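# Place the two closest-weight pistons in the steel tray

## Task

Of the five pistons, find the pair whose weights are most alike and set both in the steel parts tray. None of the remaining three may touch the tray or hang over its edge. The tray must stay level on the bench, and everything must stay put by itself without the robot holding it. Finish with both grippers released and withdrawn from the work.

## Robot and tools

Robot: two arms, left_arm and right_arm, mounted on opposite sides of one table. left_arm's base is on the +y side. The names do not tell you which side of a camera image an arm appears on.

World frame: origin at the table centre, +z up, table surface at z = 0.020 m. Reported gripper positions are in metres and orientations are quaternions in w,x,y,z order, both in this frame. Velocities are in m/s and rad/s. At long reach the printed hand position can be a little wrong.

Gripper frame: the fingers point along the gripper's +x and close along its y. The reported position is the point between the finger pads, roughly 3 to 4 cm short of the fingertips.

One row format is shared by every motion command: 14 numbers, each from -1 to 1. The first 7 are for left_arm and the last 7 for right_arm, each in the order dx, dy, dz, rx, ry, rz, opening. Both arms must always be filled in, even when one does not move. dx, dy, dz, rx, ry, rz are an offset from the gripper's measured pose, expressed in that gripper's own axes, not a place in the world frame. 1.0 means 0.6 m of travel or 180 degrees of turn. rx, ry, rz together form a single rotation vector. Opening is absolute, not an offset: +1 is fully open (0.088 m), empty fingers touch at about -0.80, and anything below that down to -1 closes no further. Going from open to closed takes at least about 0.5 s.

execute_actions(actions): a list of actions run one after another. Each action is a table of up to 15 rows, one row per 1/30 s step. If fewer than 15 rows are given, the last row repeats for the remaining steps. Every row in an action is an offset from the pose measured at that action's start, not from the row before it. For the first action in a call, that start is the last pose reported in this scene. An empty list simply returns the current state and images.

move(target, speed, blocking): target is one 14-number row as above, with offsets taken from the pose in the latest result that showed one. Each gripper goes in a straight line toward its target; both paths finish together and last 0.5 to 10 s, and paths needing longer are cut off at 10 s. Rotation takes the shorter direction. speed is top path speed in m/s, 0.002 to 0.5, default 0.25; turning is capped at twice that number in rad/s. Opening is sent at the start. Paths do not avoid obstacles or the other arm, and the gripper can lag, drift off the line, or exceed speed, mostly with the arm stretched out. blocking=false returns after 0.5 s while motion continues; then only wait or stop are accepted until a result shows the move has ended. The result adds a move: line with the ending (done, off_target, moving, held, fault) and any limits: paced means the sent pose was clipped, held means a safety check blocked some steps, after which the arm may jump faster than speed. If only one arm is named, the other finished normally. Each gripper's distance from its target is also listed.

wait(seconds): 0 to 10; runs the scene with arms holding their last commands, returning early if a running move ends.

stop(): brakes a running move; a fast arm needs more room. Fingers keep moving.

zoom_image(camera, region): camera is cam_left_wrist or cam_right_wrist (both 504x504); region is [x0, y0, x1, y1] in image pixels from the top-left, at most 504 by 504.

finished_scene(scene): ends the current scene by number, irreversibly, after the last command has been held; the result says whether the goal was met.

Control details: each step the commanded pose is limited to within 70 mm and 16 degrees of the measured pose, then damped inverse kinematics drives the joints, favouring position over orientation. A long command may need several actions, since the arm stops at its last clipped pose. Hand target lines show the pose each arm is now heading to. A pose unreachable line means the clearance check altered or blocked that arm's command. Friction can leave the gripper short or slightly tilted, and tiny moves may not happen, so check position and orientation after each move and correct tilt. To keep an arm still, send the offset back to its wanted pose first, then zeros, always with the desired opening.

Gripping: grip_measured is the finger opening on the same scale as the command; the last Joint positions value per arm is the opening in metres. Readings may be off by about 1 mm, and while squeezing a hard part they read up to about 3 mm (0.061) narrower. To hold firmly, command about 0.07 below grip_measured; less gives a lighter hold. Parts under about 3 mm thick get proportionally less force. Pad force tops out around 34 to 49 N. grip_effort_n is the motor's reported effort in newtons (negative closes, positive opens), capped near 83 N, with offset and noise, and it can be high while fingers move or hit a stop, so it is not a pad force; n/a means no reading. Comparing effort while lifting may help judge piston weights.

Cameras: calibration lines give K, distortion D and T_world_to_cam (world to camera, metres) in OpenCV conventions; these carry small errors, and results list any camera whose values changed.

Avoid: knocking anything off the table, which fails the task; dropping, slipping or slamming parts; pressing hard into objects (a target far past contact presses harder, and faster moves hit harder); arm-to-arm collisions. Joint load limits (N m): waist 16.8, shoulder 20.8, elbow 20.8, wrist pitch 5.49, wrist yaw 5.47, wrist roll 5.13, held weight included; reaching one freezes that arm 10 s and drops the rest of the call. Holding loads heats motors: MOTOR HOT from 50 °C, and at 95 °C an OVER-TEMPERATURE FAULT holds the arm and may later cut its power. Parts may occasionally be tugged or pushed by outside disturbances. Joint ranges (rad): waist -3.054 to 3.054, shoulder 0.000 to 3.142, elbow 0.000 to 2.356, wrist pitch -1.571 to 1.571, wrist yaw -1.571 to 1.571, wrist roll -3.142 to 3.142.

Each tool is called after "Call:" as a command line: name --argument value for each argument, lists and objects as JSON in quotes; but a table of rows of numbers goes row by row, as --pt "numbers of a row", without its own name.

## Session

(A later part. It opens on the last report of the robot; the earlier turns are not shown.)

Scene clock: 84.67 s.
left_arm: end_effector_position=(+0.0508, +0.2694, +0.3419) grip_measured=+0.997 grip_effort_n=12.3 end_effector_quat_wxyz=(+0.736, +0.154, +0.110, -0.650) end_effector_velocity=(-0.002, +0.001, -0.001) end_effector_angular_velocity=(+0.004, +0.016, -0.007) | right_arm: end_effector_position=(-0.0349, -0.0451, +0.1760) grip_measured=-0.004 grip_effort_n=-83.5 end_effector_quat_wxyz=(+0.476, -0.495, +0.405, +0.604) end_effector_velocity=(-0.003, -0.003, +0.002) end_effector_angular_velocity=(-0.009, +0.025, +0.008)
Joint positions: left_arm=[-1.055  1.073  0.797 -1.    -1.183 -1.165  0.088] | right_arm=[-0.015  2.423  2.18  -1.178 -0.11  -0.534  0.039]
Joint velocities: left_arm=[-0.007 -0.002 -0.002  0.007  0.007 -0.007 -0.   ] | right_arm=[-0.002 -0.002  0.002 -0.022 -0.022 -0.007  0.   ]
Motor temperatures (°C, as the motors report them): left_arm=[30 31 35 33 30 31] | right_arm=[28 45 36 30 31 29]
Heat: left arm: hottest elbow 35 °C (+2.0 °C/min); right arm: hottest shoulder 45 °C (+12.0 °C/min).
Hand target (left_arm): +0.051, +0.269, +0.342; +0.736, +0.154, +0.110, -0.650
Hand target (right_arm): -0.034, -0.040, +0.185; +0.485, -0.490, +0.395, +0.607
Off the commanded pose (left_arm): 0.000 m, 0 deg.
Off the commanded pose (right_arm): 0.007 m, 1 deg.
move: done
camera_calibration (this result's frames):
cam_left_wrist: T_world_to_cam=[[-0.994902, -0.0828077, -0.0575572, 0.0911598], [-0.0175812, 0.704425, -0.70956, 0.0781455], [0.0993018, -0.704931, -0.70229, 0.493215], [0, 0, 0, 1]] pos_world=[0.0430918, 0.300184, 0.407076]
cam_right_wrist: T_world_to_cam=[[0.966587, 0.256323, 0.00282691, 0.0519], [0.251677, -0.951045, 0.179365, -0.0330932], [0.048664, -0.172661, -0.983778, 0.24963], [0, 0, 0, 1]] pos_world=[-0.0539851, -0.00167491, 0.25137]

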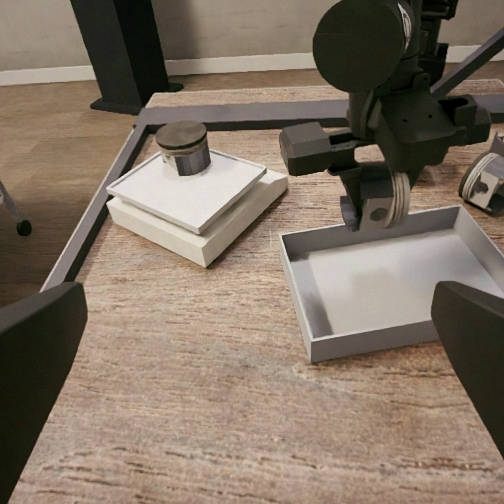

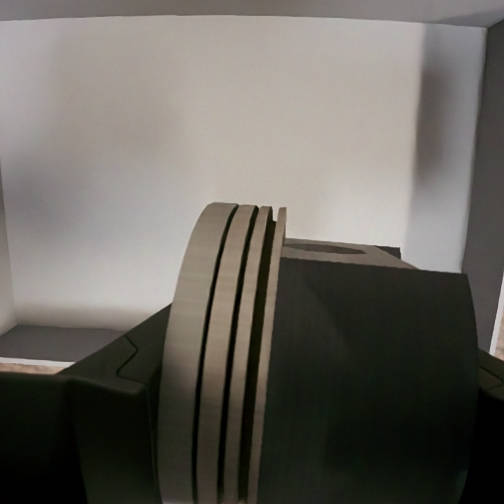

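Shift toward the +x end (~5 cm) while lowering.

Call:
move --target '[0,0,0,0,0,0,1,0.148,-0.08,0.03,0,0,0,-0.05]' --speed 0.07

Scene clock: 87.73 s.
left_arm: end_effector_position=(+0.0508, +0.2694, +0.3419) grip_measured=+0.997 grip_effort_n=12.8 end_effector_quat_wxyz=(+0.736, +0.154, +0.110, -0.650) end_effector_velocity=(+0.004, +0.001, -0.002) end_effector_angular_velocity=(+0.001, -0.035, -0.003) | right_arm: end_effector_position=(-0.0016, -0.0048, +0.1001) grip_measured=-0.004 grip_effort_n=-83.5 end_effector_quat_wxyz=(+0.495, -0.485, +0.385, +0.610) end_effector_velocity=(+0.000, +0.001, -0.002) end_effector_angular_velocity=(+0.005, +0.004, +0.006)
Joint positions: left_arm=[-1.055  1.073  0.797 -1.    -1.183 -1.165  0.088] | right_arm=[-0.052  2.68   2.351 -1.037 -0.119 -0.563  0.039]
Joint velocities: left_arm=[-0.002 -0.002 -0.007 -0.022 -0.007  0.007 -0.   ] | right_arm=[-0.002  0.002 -0.002  0.007 -0.007 -0.007 -0.   ]
Motor temperatures (°C, as the motors report them): left_arm=[30 31 35 32 30 31] | right_arm=[28 45 36 30 31 29]
Heat: left arm: hottest elbow 35 °C (+2.0 °C/min); right arm: hottest shoulder 45 °C (+12.0 °C/min).
Hand target (left_arm): +0.051, +0.269, +0.342; +0.736, +0.154, +0.110, -0.650
Hand target (right_arm): +0.002, -0.004, +0.090; +0.495, -0.486, +0.385, +0.608
Off the commanded pose (left_arm): 0.000 m, 0 deg.
Off the commanded pose (right_arm): 0.011 m, 3 deg.
joint sent to its limit (right arm) — the command would take joint 3 (elbow) past its upper limit, so that joint was sent only as far as its limit.
move: off_target (right_arm)
camera_calibration (this result's frames):
cam_left_wrist: T_world_to_cam=[[-0.994902, -0.0828077, -0.0575572, 0.0911598], [-0.0175812, 0.704425, -0.70956, 0.0781455], [0.0993018, -0.704931, -0.70229, 0.493215], [0, 0, 0, 1]] pos_world=[0.0430918, 0.300184, 0.407076]
cam_right_wrist: T_world_to_cam=[[0.967716, 0.24984, 0.0332527, 0.00658612], [0.243693, -0.961155, 0.129595, 0.0154475], [0.0643389, -0.117307, -0.991009, 0.181335], [0, 0, 0, 1]] pos_world=[-0.0218048, 0.0344739, 0.177483]

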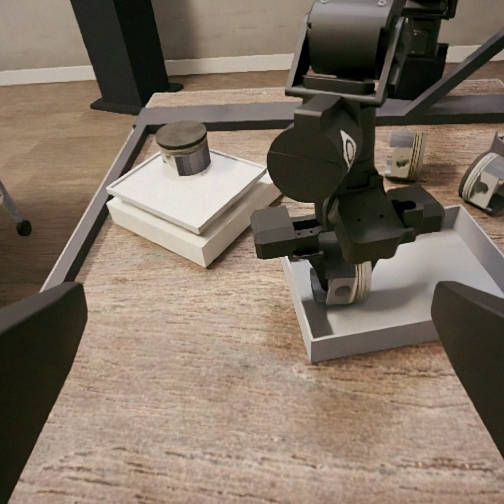

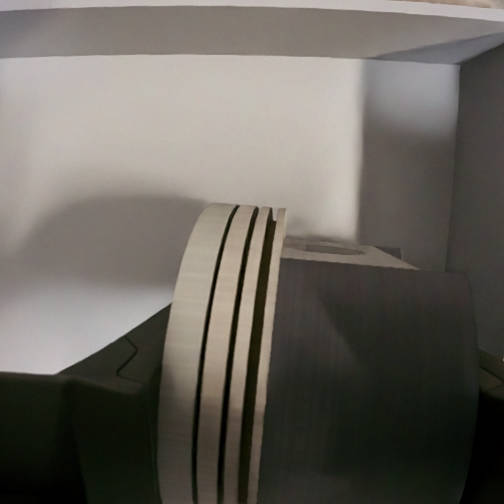

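Call:
move --target '[0,0,0,0,0,0,1,0,0,0,0,0,0,0.8]'

Call:
move --target '[0,0,0,0,0,0,1,-0.15,0,0,0,0,0,0.8]'

Call:
move --target '[0,0,0,0,0,0,1,-0.1,-0.285,-0.338,0,0.05,-0.02,1]'

Scene clock: 90.97 s.
left_arm: end_effector_position=(+0.0508, +0.2694, +0.3419) grip_measured=+0.997 grip_effort_n=12.3 end_effector_quat_wxyz=(+0.736, +0.154, +0.110, -0.650) end_effector_velocity=(+0.003, +0.001, -0.000) end_effector_angular_velocity=(-0.000, -0.030, -0.003) | right_arm: end_effector_position=(-0.0011, -0.0045, +0.1001) grip_measured=+0.794 grip_effort_n=20.2 end_effector_quat_wxyz=(+0.495, -0.485, +0.384, +0.610) end_effector_velocity=(+0.001, -0.004, -0.001) end_effector_angular_velocity=(-0.014, -0.004, +0.003)
Joint positions: left_arm=[-1.055  1.073  0.797 -1.    -1.183 -1.165  0.088] | right_arm=[-0.052  2.681  2.351 -1.035 -0.118 -0.564  0.078]
Joint velocities: left_arm=[-0.002 -0.002 -0.002 -0.022 -0.007  0.007 -0.   ] | right_arm=[-0.002 -0.002 -0.007 -0.007  0.007 -0.007  0.001]
Motor temperatures (°C, as the motors report them): left_arm=[30 31 35 32 30 31] | right_arm=[28 45 37 30 31 29]
Heat: left arm: hottest elbow 35 °C (+2.0 °C/min); right arm: hottest shoulder 45 °C (+12.0 °C/min).
Hand target (left_arm): +0.051, +0.269, +0.342; +0.736, +0.154, +0.110, -0.650
Hand target (right_arm): -0.002, -0.005, +0.100; +0.495, -0.485, +0.385, +0.610
Off the commanded pose (left_arm): 0.000 m, 0 deg.
Off the commanded pose (right_arm): 0.001 m, 0 deg.
move: done
camera_calibration (this result's frames):
cam_left_wrist: T_world_to_cam=[[-0.994902, -0.0828077, -0.0575572, 0.0911598], [-0.0175812, 0.704425, -0.70956, 0.0781455], [0.0993018, -0.704931, -0.70229, 0.493215], [0, 0, 0, 1]] pos_world=[0.0430918, 0.300184, 0.407076]
cam_right_wrist: T_world_to_cam=[[0.967715, 0.249555, 0.0353524, 0.00579882], [0.243225, -0.961396, 0.128681, 0.0157006], [0.0661006, -0.115928, -0.991056, 0.181324], [0, 0, 0, 1]] pos_world=[-0.021416, 0.0346679, 0.177477]

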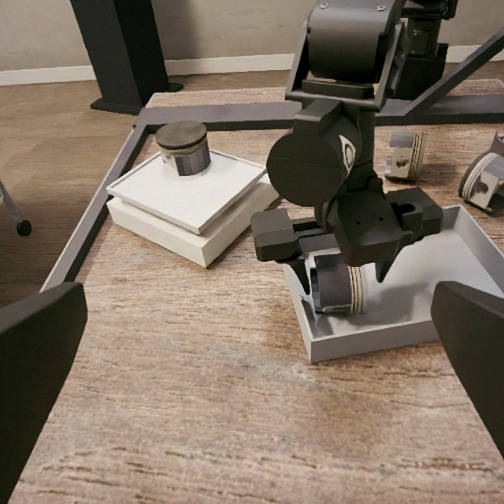

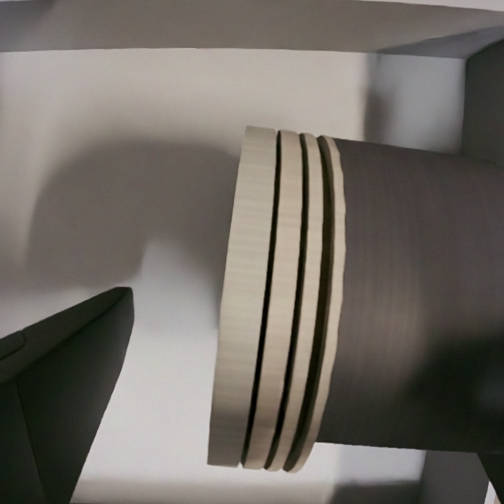

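Scene clock: 91.87 s.
left_arm: end_effector_position=(+0.0508, +0.2694, +0.3419) grip_measured=+0.997 grip_effort_n=12.3 end_effector_quat_wxyz=(+0.736, +0.154, +0.110, -0.650) end_effector_velocity=(+0.002, -0.000, +0.000) end_effector_angular_velocity=(-0.006, -0.002, +0.007) | right_arm: end_effector_position=(+0.0018, -0.0260, +0.1799) grip_measured=+0.797 grip_effort_n=20.2 end_effector_quat_wxyz=(+0.501, -0.483, +0.380, +0.610) end_effector_velocity=(-0.003, -0.008, -0.001) end_effector_angular_velocity=(-0.031, +0.018, +0.006)
Joint positions: left_arm=[-1.055  1.073  0.797 -1.    -1.183 -1.165  0.088] | right_arm=[-0.072  2.518  2.356 -1.19  -0.12  -0.578  0.078]
Joint velocities: left_arm=[ 0.002 -0.002 -0.002 -0.007 -0.007 -0.007 -0.001] | right_arm=[-0.002 -0.002 -0.002 -0.037 -0.007 -0.007  0.   ]
Motor temperatures (°C, as the motors report them): left_arm=[30 31 35 32 30 31] | right_arm=[28 46 37 30 31 29]
Heat: left arm: hottest elbow 35 °C (+2.0 °C/min); right arm: hottest shoulder 46 °C (+13.0 °C/min).
Hand target (left_arm): +0.051, +0.269, +0.342; +0.736, +0.154, +0.110, -0.650
Hand target (right_arm): +0.003, -0.026, +0.187; +0.505, -0.481, +0.374, +0.611
Off the commanded pose (left_arm): 0.000 m, 0 deg.
Off the commanded pose (right_arm): 0.008 m, 1 deg.
joint sent to its limit (right arm) — the command would take joint 3 (elbow) past its upper limit, so that joint was sent only as far as its limit.
move: done
camera_calibration (this result's frames):
cam_left_wrist: T_world_to_cam=[[-0.994902, -0.0828077, -0.0575572, 0.0911598], [-0.0175812, 0.704425, -0.70956, 0.0781455], [0.0993018, -0.704931, -0.70229, 0.493215], [0, 0, 0, 1]] pos_world=[0.0430918, 0.300184, 0.407076]
cam_right_wrist: T_world_to_cam=[[0.968784, 0.243919, 0.0442887, 0.00378186], [0.237411, -0.964274, 0.117528, -0.0139661], [0.0713736, -0.103344, -0.992082, 0.25831], [0, 0, 0, 1]] pos_world=[-0.0187847, 0.0123052, 0.257739]

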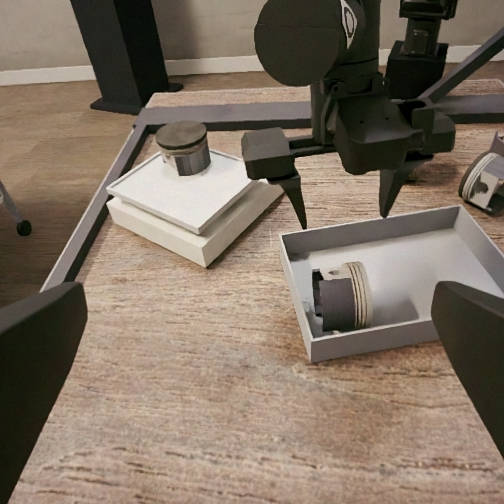

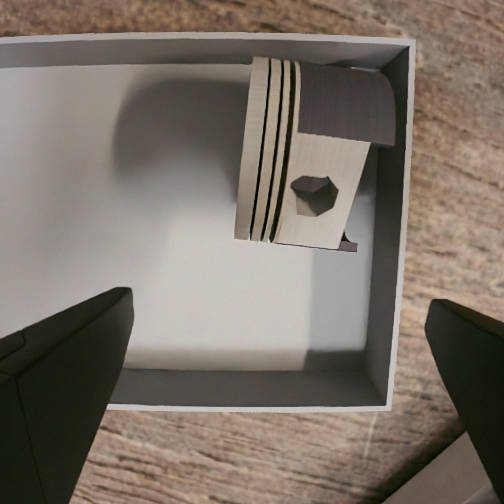

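Scene clock: 93.50 s.
left_arm: end_effector_position=(+0.0508, +0.2694, +0.3419) grip_measured=+0.997 grip_effort_n=12.3 end_effector_quat_wxyz=(+0.736, +0.154, +0.110, -0.650) end_effector_velocity=(+0.000, +0.001, +0.000) end_effector_angular_velocity=(-0.008, +0.011, +0.003) | right_arm: end_effector_position=(+0.2100, -0.2005, +0.1912) grip_measured=+0.979 grip_effort_n=20.2 end_effector_quat_wxyz=(+0.496, -0.541, +0.398, +0.550) end_effector_velocity=(+0.006, +0.005, +0.009) end_effector_angular_velocity=(+0.035, -0.032, +0.006)
Joint positions: left_arm=[-1.055  1.073  0.797 -1.    -1.183 -1.165  0.088] | right_arm=[-0.576  2.478  2.345 -1.304 -0.039 -1.079  0.087]
Joint velocities: left_arm=[-0.007 -0.002 -0.002 -0.007 -0.007 -0.022 -0.   ] | right_arm=[-0.002 -0.007  0.017  0.022 -0.007 -0.007 -0.   ]
Motor temperatures (°C, as the motors report them): left_arm=[30 31 35 32 30 31] | right_arm=[28 46 37 30 31 29]
Heat: left arm: hottest elbow 35 °C (+2.0 °C/min); right arm: hottest shoulder 46 °C (+13.1 °C/min).
Hand target (left_arm): +0.051, +0.269, +0.342; +0.736, +0.154, +0.110, -0.650
Hand target (right_arm): +0.212, -0.200, +0.190; -0.495, +0.543, -0.396, -0.550
Off the commanded pose (left_arm): 0.000 m, 0 deg.
Off the commanded pose (right_arm): 0.005 m, 1 deg.
joint sent to its limit (right arm) — the command would take joint 3 (elbow) past its upper limit, so that joint was sent only as far as its limit.
move: done
camera_calibration (this result's frames):
cam_left_wrist: T_world_to_cam=[[-0.994902, -0.0828077, -0.0575572, 0.0911598], [-0.0175812, 0.704425, -0.70956, 0.0781455], [0.0993018, -0.704931, -0.70229, 0.493215], [0, 0, 0, 1]] pos_world=[0.0430918, 0.300184, 0.407076]
cam_right_wrist: T_world_to_cam=[[0.966102, 0.230401, 0.116457, -0.171846], [0.193113, -0.944348, 0.266296, -0.248238], [0.171331, -0.234779, -0.95683, 0.182493], [0, 0, 0, 1]] pos_world=[0.182692, -0.151984, 0.260732]

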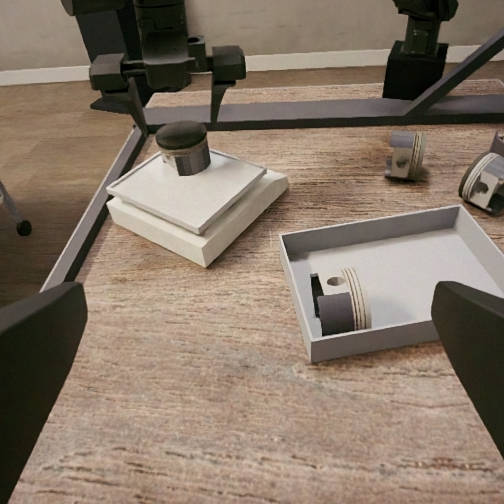

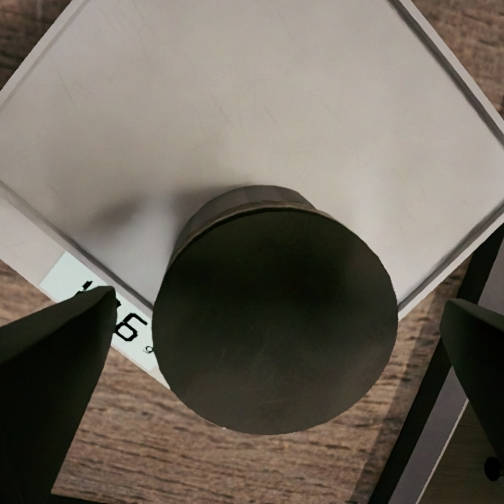

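Call:
move --target '[0,0,0,0,0,0,1,0.092,0.005,-0.012,0,0,0.01,1]' --speed 0.08

Call:
move --target '[0,0,0,0,0,0,1,0,0,0,0,0,0,0.45]'

Call:
move --target '[0,0,0,0,0,0,1,-0.06,0,0,0,0,0,0.45]' --speed 0.1

Call:
move --target '[0,0,0,0,0,0,1,-0.02,0.455,0.37,0,0,0.025,0.45]' --speed 0.2

Scene clock: 97.43 s.
left_arm: end_effector_position=(+0.0508, +0.2694, +0.3419) grip_measured=+0.997 grip_effort_n=12.3 end_effector_quat_wxyz=(+0.736, +0.154, +0.110, -0.650) end_effector_velocity=(+0.004, +0.000, +0.000) end_effector_angular_velocity=(-0.013, -0.038, +0.001) | right_arm: end_effector_position=(+0.2135, -0.1990, +0.1440) grip_measured=+0.979 grip_effort_n=20.2 end_effector_quat_wxyz=(+0.493, -0.537, +0.400, +0.556) end_effector_velocity=(+0.002, +0.005, +0.004) end_effector_angular_velocity=(+0.033, -0.008, +0.008)
Joint positions: left_arm=[-1.055  1.073  0.797 -1.    -1.183 -1.165  0.088] | right_arm=[-0.582  2.508  2.213 -1.152 -0.054 -1.086  0.087]
Joint velocities: left_arm=[-0.002 -0.002 -0.007 -0.022 -0.022  0.007 -0.   ] | right_arm=[-0.002 -0.007 -0.002  0.022 -0.022 -0.007  0.   ]
Motor temperatures (°C, as the motors report them): left_arm=[30 31 35 32 30 31] | right_arm=[28 46 37 30 31 29]
Heat: left arm: hottest elbow 35 °C (+1.0 °C/min); right arm: hottest shoulder 46 °C (+12.2 °C/min).
Hand target (left_arm): +0.051, +0.269, +0.342; +0.736, +0.154, +0.110, -0.650
Hand target (right_arm): +0.212, -0.202, +0.135; -0.487, +0.535, -0.406, -0.558
Off the commanded pose (left_arm): 0.000 m, 0 deg.
Off the commanded pose (right_arm): 0.009 m, 1 deg.
move: off_target (right_arm)
camera_calibration (this result's frames):
cam_left_wrist: T_world_to_cam=[[-0.994902, -0.0828077, -0.0575572, 0.0911598], [-0.0175812, 0.704425, -0.70956, 0.0781455], [0.0993018, -0.704931, -0.70229, 0.493215], [0, 0, 0, 1]] pos_world=[0.0430918, 0.300184, 0.407076]
cam_right_wrist: T_world_to_cam=[[0.967118, 0.232725, 0.102571, -0.167863], [0.199889, -0.944908, 0.259216, -0.235386], [0.157246, -0.230189, -0.960357, 0.141546], [0, 0, 0, 1]] pos_world=[0.187137, -0.15077, 0.214169]

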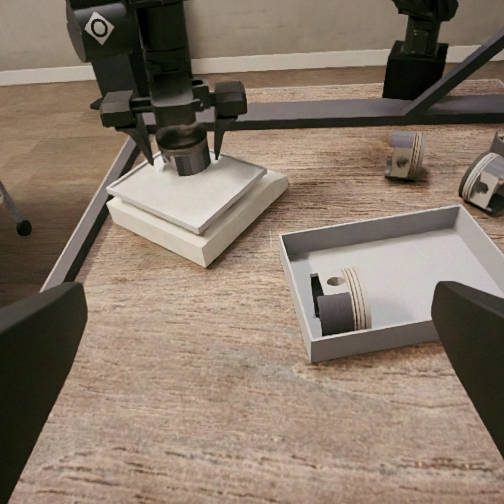

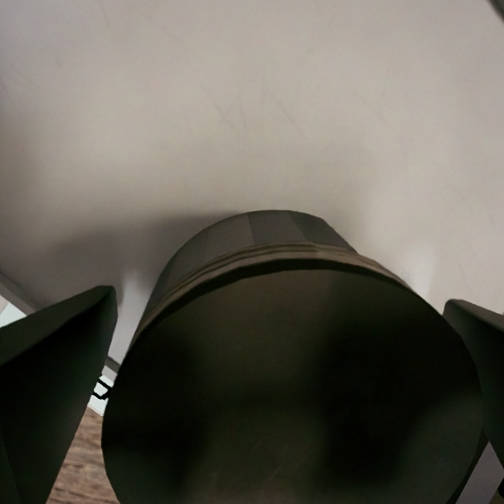

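Scene clock: 97.93 s.
left_arm: end_effector_position=(+0.0508, +0.2694, +0.3419) grip_measured=+0.997 grip_effort_n=12.8 end_effector_quat_wxyz=(+0.736, +0.154, +0.110, -0.650) end_effector_velocity=(+0.006, +0.001, -0.001) end_effector_angular_velocity=(+0.002, -0.030, +0.007) | right_arm: end_effector_position=(+0.2136, -0.1991, +0.1440) grip_measured=+0.574 grip_effort_n=-83.5 end_effector_quat_wxyz=(+0.493, -0.537, +0.400, +0.556) end_effector_velocity=(-0.003, -0.005, -0.002) end_effector_angular_velocity=(-0.011, +0.026, -0.014)
Joint positions: left_arm=[-1.055  1.073  0.797 -1.    -1.183 -1.165  0.088] | right_arm=[-0.582  2.508  2.213 -1.152 -0.054 -1.086  0.067]
Joint velocities: left_arm=[ 0.002 -0.002 -0.002 -0.037 -0.007 -0.007  0.   ] | right_arm=[-0.007  0.002 -0.002 -0.022 -0.007  0.007 -0.   ]
Motor temperatures (°C, as the motors report them): left_arm=[30 31 35 32 30 31] | right_arm=[28 46 37 30 31 29]
Heat: left arm: hottest elbow 35 °C (+1.0 °C/min); right arm: hottest shoulder 46 °C (+12.1 °C/min).
Hand target (left_arm): +0.051, +0.269, +0.342; +0.736, +0.154, +0.110, -0.650
Hand target (right_arm): +0.214, -0.199, +0.144; -0.493, +0.537, -0.400, -0.556
Off the commanded pose (left_arm): 0.000 m, 0 deg.
Off the commanded pose (right_arm): 0.000 m, 0 deg.
move: done
camera_calibration (this result's frames):
cam_left_wrist: T_world_to_cam=[[-0.994902, -0.0828077, -0.0575572, 0.0911598], [-0.0175812, 0.704425, -0.70956, 0.0781455], [0.0993018, -0.704931, -0.70229, 0.493215], [0, 0, 0, 1]] pos_world=[0.0430918, 0.300184, 0.407076]
cam_right_wrist: T_world_to_cam=[[0.967221, 0.232372, 0.102409, -0.167994], [0.199635, -0.945051, 0.25889, -0.235431], [0.15694, -0.22996, -0.960463, 0.141637], [0, 0, 0, 1]] pos_world=[0.187259, -0.150887, 0.214192]

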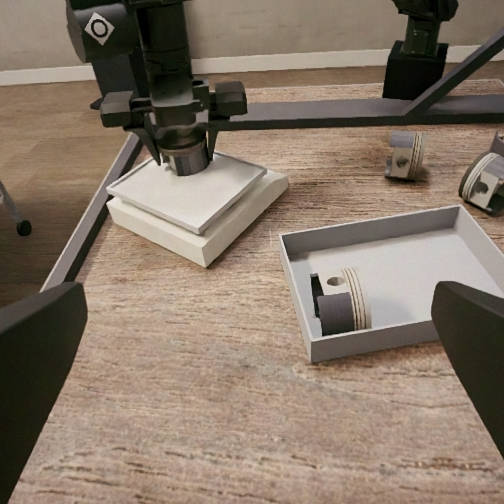

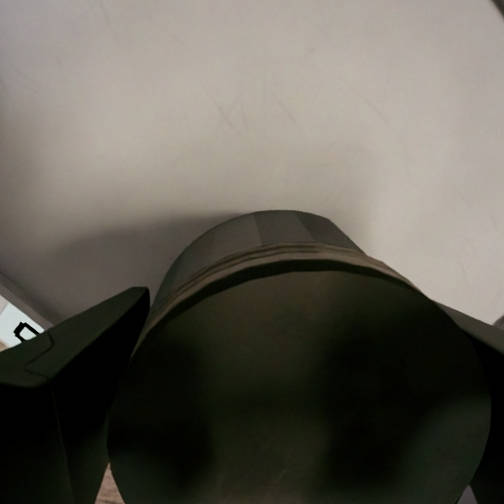

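Scene clock: 98.83 s.
left_arm: end_effector_position=(+0.0508, +0.2694, +0.3419) grip_measured=+0.997 grip_effort_n=11.9 end_effector_quat_wxyz=(+0.736, +0.154, +0.110, -0.650) end_effector_velocity=(+0.003, +0.001, -0.000) end_effector_angular_velocity=(-0.002, -0.016, +0.002) | right_arm: end_effector_position=(+0.2071, -0.2053, +0.1643) grip_measured=+0.569 grip_effort_n=-83.5 end_effector_quat_wxyz=(+0.481, -0.534, +0.413, +0.559) end_effector_velocity=(-0.003, -0.003, +0.004) end_effector_angular_velocity=(-0.002, +0.015, -0.009)
Joint positions: left_arm=[-1.055  1.073  0.797 -1.    -1.183 -1.165  0.088] | right_arm=[-0.584  2.499  2.281 -1.265 -0.054 -1.087  0.067]
Joint velocities: left_arm=[-0.002 -0.002 -0.002 -0.022 -0.007 -0.007  0.   ] | right_arm=[-0.002 -0.007  0.002 -0.022 -0.007  0.007 -0.   ]
Motor temperatures (°C, as the motors report them): left_arm=[30 31 35 32 30 31] | right_arm=[28 47 37 30 31 29]
Heat: left arm: hottest elbow 35 °C (+1.0 °C/min); right arm: hottest shoulder 47 °C (+13.1 °C/min).
Hand target (left_arm): +0.051, +0.269, +0.342; +0.736, +0.154, +0.110, -0.650
Hand target (right_arm): +0.211, -0.204, +0.180; -0.493, +0.537, -0.399, -0.556
Off the commanded pose (left_arm): 0.000 m, 0 deg.
Off the commanded pose (right_arm): 0.016 m, 2 deg.
move: off_target (right_arm)
camera_calibration (this result's frames):
cam_left_wrist: T_world_to_cam=[[-0.994902, -0.0828077, -0.0575572, 0.0911598], [-0.0175812, 0.704425, -0.70956, 0.0781455], [0.0993018, -0.704931, -0.70229, 0.493215], [0, 0, 0, 1]] pos_world=[0.0430918, 0.300184, 0.407076]
cam_right_wrist: T_world_to_cam=[[0.969768, 0.234, 0.0692393, -0.157057], [0.20691, -0.938894, 0.275075, -0.248209], [0.129376, -0.252433, -0.958926, 0.16152], [0, 0, 0, 1]] pos_world=[0.182769, -0.155517, 0.234036]

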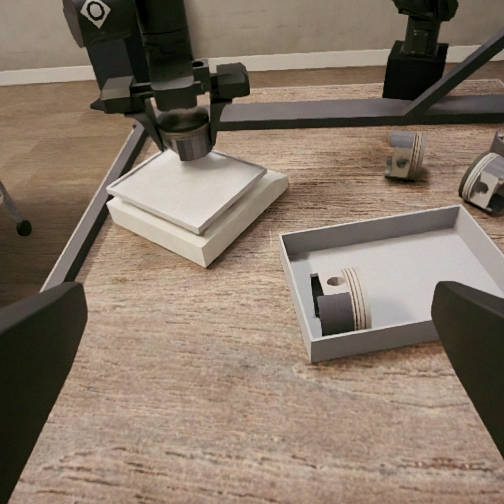

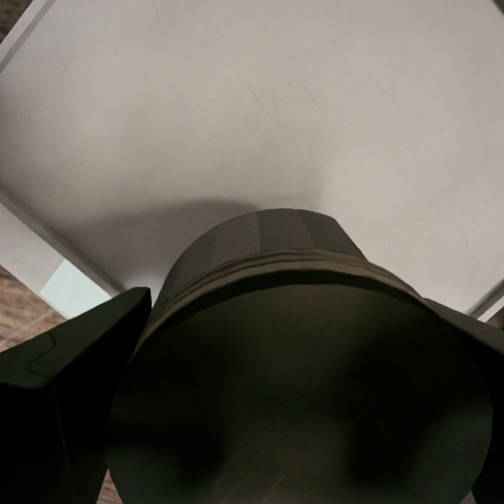

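Scene clock: 101.17 s.
left_arm: end_effector_position=(+0.0508, +0.2694, +0.3419) grip_measured=+0.997 grip_effort_n=12.3 end_effector_quat_wxyz=(+0.736, +0.154, +0.110, -0.650) end_effector_velocity=(+0.001, +0.000, +0.000) end_effector_angular_velocity=(-0.004, -0.016, -0.003) | right_arm: end_effector_position=(-0.1049, -0.0430, +0.1832) grip_measured=+0.569 grip_effort_n=-83.5 end_effector_quat_wxyz=(+0.457, -0.517, +0.434, +0.580) end_effector_velocity=(-0.005, -0.001, -0.001) end_effector_angular_velocity=(-0.017, +0.024, +0.026)
Joint positions: left_arm=[-1.055  1.073  0.797 -1.    -1.183 -1.165  0.088] | right_arm=[ 0.137  2.447  2.261 -1.313 -0.062 -0.374  0.067]
Joint velocities: left_arm=[-0.002 -0.002 -0.002 -0.007 -0.007  0.007 -0.   ] | right_arm=[ 0.002  0.022  0.037 -0.037 -0.022 -0.022 -0.   ]
Motor temperatures (°C, as the motors report them): left_arm=[30 31 35 32 30 31] | right_arm=[28 47 37 30 31 29]
Heat: left arm: hottest elbow 35 °C (+1.0 °C/min); right arm: hottest shoulder 47 °C (+13.1 °C/min).
Hand target (left_arm): +0.051, +0.269, +0.342; +0.736, +0.154, +0.110, -0.650
Hand target (right_arm): -0.105, -0.040, +0.185; -0.460, +0.515, -0.432, -0.580
Off the commanded pose (left_arm): 0.000 m, 0 deg.
Off the commanded pose (right_arm): 0.002 m, 0 deg.
move: done
camera_calibration (this result's frames):
cam_left_wrist: T_world_to_cam=[[-0.994902, -0.0828077, -0.0575572, 0.0911598], [-0.0175812, 0.704425, -0.70956, 0.0781455], [0.0993018, -0.704931, -0.70229, 0.493215], [0, 0, 0, 1]] pos_world=[0.0430918, 0.300184, 0.407076]
cam_right_wrist: T_world_to_cam=[[0.969358, 0.245277, -0.0135697, 0.12181], [0.239661, -0.932146, 0.271416, -0.0320099], [0.0539231, -0.266351, -0.962367, 0.253092], [0, 0, 0, 1]] pos_world=[-0.124053, 0.0076964, 0.253908]

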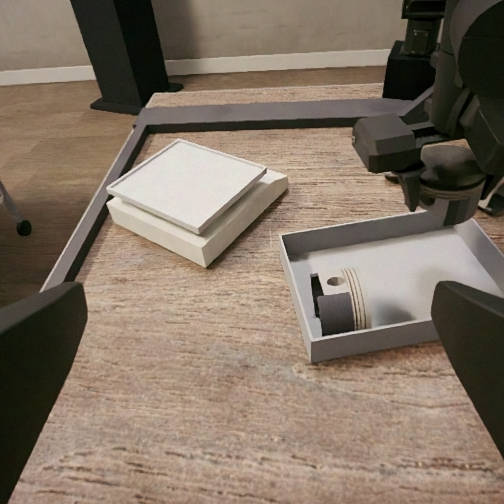

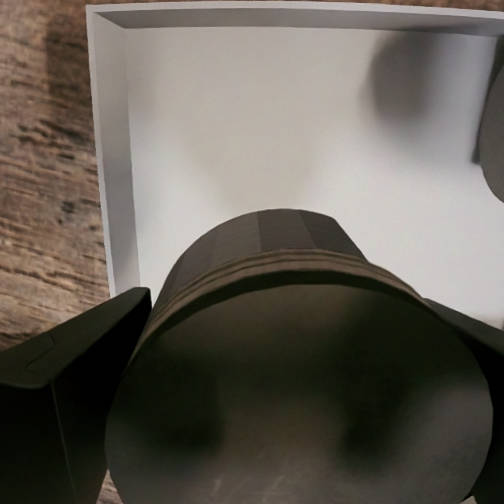

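Call:
move --target '[0,0,0,0,0,0,1,0.183,-0.03,0,0,0,-0.015,0.45]' --speed 0.07

Call:
move --target '[0,0,0,0,0,0,1,0,0,0,0,0,0,1]'

Call:
move --target '[0,0,0,0,0,0,1,-0.2,0,-0.05,0,0,0,1]'

Scene clock: 105.17 s.
left_arm: end_effector_position=(+0.0508, +0.2694, +0.3419) grip_measured=+0.997 grip_effort_n=12.8 end_effector_quat_wxyz=(+0.736, +0.154, +0.110, -0.650) end_effector_velocity=(-0.001, -0.000, +0.002) end_effector_angular_velocity=(-0.008, -0.001, -0.003) | right_arm: end_effector_position=(-0.0946, -0.0276, +0.0829) grip_measured=+0.554 grip_effort_n=-83.5 end_effector_quat_wxyz=(+0.475, -0.523, +0.417, +0.572) end_effector_velocity=(+0.003, +0.001, +0.001) end_effector_angular_velocity=(+0.006, -0.009, +0.004)
Joint positions: left_arm=[-1.055  1.073  0.797 -1.    -1.183 -1.165  0.088] | right_arm=[ 0.135  2.557  2.062 -0.97  -0.021 -0.376  0.066]
Joint velocities: left_arm=[-0.002  0.002  0.002  0.007 -0.007  0.007 -0.   ] | right_arm=[-0.002 -0.002 -0.002  0.007  0.007 -0.007 -0.   ]
Motor temperatures (°C, as the motors report them): left_arm=[30 31 35 32 30 31] | right_arm=[28 48 37 30 31 29]
Heat: left arm: hottest elbow 35 °C (+1.0 °C/min); right arm: hottest shoulder 48 °C (+13.2 °C/min).
Hand target (left_arm): +0.051, +0.269, +0.342; +0.736, +0.154, +0.110, -0.650
Hand target (right_arm): -0.093, -0.031, +0.073; -0.470, +0.527, -0.421, -0.569
Off the commanded pose (left_arm): 0.000 m, 0 deg.
Off the commanded pose (right_arm): 0.010 m, 1 deg.
move: off_target (right_arm)
camera_calibration (this result's frames):
cam_left_wrist: T_world_to_cam=[[-0.994902, -0.0828077, -0.0575572, 0.0911598], [-0.0175812, 0.704425, -0.70956, 0.0781455], [0.0993018, -0.704931, -0.70229, 0.493215], [0, 0, 0, 1]] pos_world=[0.0430918, 0.300184, 0.407076]
cam_right_wrist: T_world_to_cam=[[0.969969, 0.240346, 0.0373276, 0.102458], [0.223055, -0.940181, 0.257499, 0.0064639], [0.0969835, -0.24144, -0.965557, 0.165167], [0, 0, 0, 1]] pos_world=[-0.116842, 0.0213297, 0.153989]

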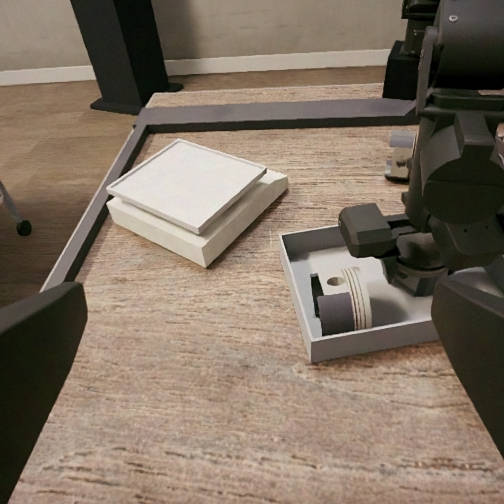

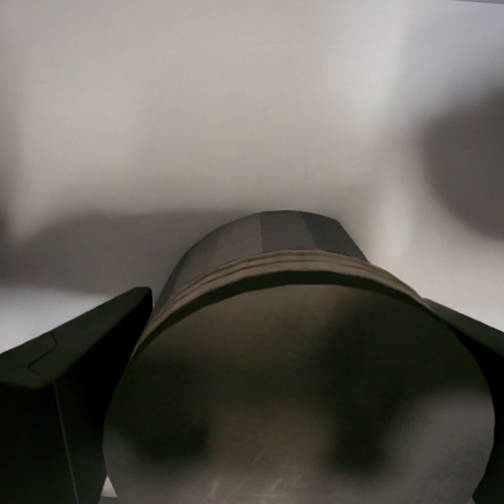

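Scene clock: 105.87 s.
left_arm: end_effector_position=(+0.0508, +0.2694, +0.3419) grip_measured=+0.997 grip_effort_n=12.8 end_effector_quat_wxyz=(+0.736, +0.154, +0.110, -0.650) end_effector_velocity=(-0.002, +0.001, -0.001) end_effector_angular_velocity=(+0.004, +0.016, -0.007) | right_arm: end_effector_position=(-0.0945, -0.0272, +0.0829) grip_measured=+0.977 grip_effort_n=20.2 end_effector_quat_wxyz=(+0.475, -0.523, +0.416, +0.572) end_effector_velocity=(-0.002, -0.002, +0.000) end_effector_angular_velocity=(-0.003, +0.024, -0.007)
Joint positions: left_arm=[-1.055  1.073  0.797 -1.    -1.183 -1.165  0.088] | right_arm=[ 0.135  2.557  2.062 -0.968 -0.02  -0.376  0.087]
Joint velocities: left_arm=[-0.007 -0.002 -0.002  0.007  0.007 -0.007 -0.   ] | right_arm=[-0.002 -0.002 -0.002 -0.007 -0.022  0.007  0.001]
Motor temperatures (°C, as the motors report them): left_arm=[30 31 35 32 30 31] | right_arm=[28 48 37 30 31 29]
Heat: left arm: hottest elbow 35 °C (+1.0 °C/min); right arm: hottest shoulder 48 °C (+13.0 °C/min).
Hand target (left_arm): +0.051, +0.269, +0.342; +0.736, +0.154, +0.110, -0.650
Hand target (right_arm): -0.095, -0.028, +0.083; -0.475, +0.523, -0.417, -0.572
Off the commanded pose (left_arm): 0.000 m, 0 deg.
Off the commanded pose (right_arm): 0.000 m, 0 deg.
move: done
camera_calibration (this result's frames):
cam_left_wrist: T_world_to_cam=[[-0.994902, -0.0828077, -0.0575572, 0.0911598], [-0.0175812, 0.704425, -0.70956, 0.0781455], [0.0993018, -0.704931, -0.70229, 0.493215], [0, 0, 0, 1]] pos_world=[0.0430918, 0.300184, 0.407076]
cam_right_wrist: T_world_to_cam=[[0.969953, 0.240238, 0.0384427, 0.102141], [0.222837, -0.940656, 0.255949, 0.00689364], [0.0976501, -0.239692, -0.965926, 0.165433], [0, 0, 0, 1]] pos_world=[-0.116762, 0.0215995, 0.154105]

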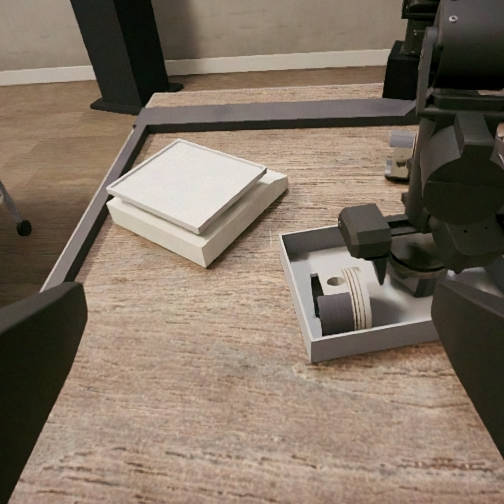

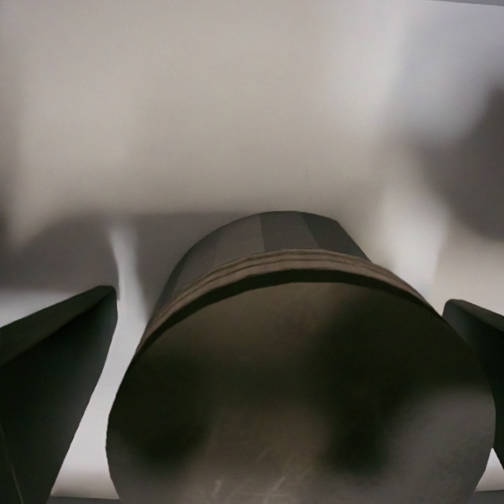

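Scene clock: 106.93 s.
left_arm: end_effector_position=(+0.0508, +0.2694, +0.3419) grip_measured=+0.997 grip_effort_n=11.9 end_effector_quat_wxyz=(+0.736, +0.154, +0.110, -0.650) end_effector_velocity=(+0.001, +0.000, +0.000) end_effector_angular_velocity=(-0.008, +0.011, +0.008) | right_arm: end_effector_position=(-0.0887, -0.0696, +0.1908) grip_measured=+0.979 grip_effort_n=20.2 end_effector_quat_wxyz=(+0.470, -0.526, +0.422, +0.569) end_effector_velocity=(-0.003, -0.004, +0.004) end_effector_angular_velocity=(-0.010, +0.008, +0.025)
Joint positions: left_arm=[-1.055  1.073  0.797 -1.    -1.183 -1.165  0.088] | right_arm=[ 0.106  2.297  2.029 -1.214 -0.022 -0.403  0.087]
Joint velocities: left_arm=[-0.002 -0.002 -0.002 -0.007 -0.007 -0.022 -0.   ] | right_arm=[ 0.002 -0.012 -0.002 -0.022 -0.007 -0.022 -0.   ]
Motor temperatures (°C, as the motors report them): left_arm=[30 31 35 32 30 31] | right_arm=[28 48 37 30 31 29]
Heat: left arm: hottest elbow 35 °C (+1.0 °C/min); right arm: hottest shoulder 48 °C (+13.0 °C/min).
Hand target (left_arm): +0.051, +0.269, +0.342; +0.736, +0.154, +0.110, -0.650
Hand target (right_arm): -0.087, -0.069, +0.199; -0.475, +0.523, -0.416, -0.572
Off the commanded pose (left_arm): 0.000 m, 0 deg.
Off the commanded pose (right_arm): 0.008 m, 1 deg.
move: done
camera_calibration (this result's frames):
cam_left_wrist: T_world_to_cam=[[-0.994902, -0.0828077, -0.0575572, 0.0911598], [-0.0175812, 0.704425, -0.70956, 0.0781455], [0.0993018, -0.704931, -0.70229, 0.493215], [0, 0, 0, 1]] pos_world=[0.0430918, 0.300184, 0.407076]
cam_right_wrist: T_world_to_cam=[[0.970204, 0.240102, 0.0324834, 0.103693], [0.222562, -0.936153, 0.272182, -0.064742], [0.0957608, -0.256843, -0.961697, 0.256675], [0, 0, 0, 1]] pos_world=[-0.110774, -0.0195803, 0.261097]

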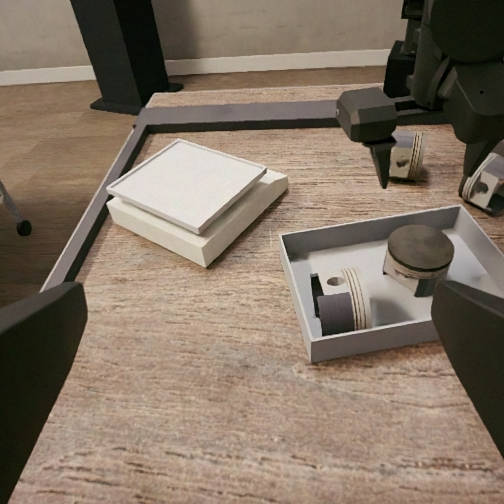

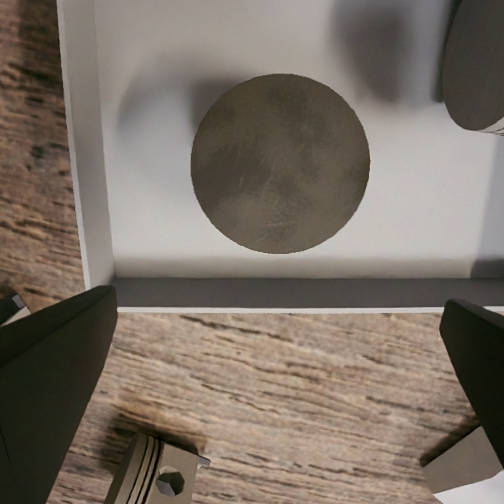

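I weighed only these two pistons. They differ by 1 g, which is the scale's resolution, so I'm taking them as the pair.

Call:
finished_scene --scene 1

The scene is finished: the task was done.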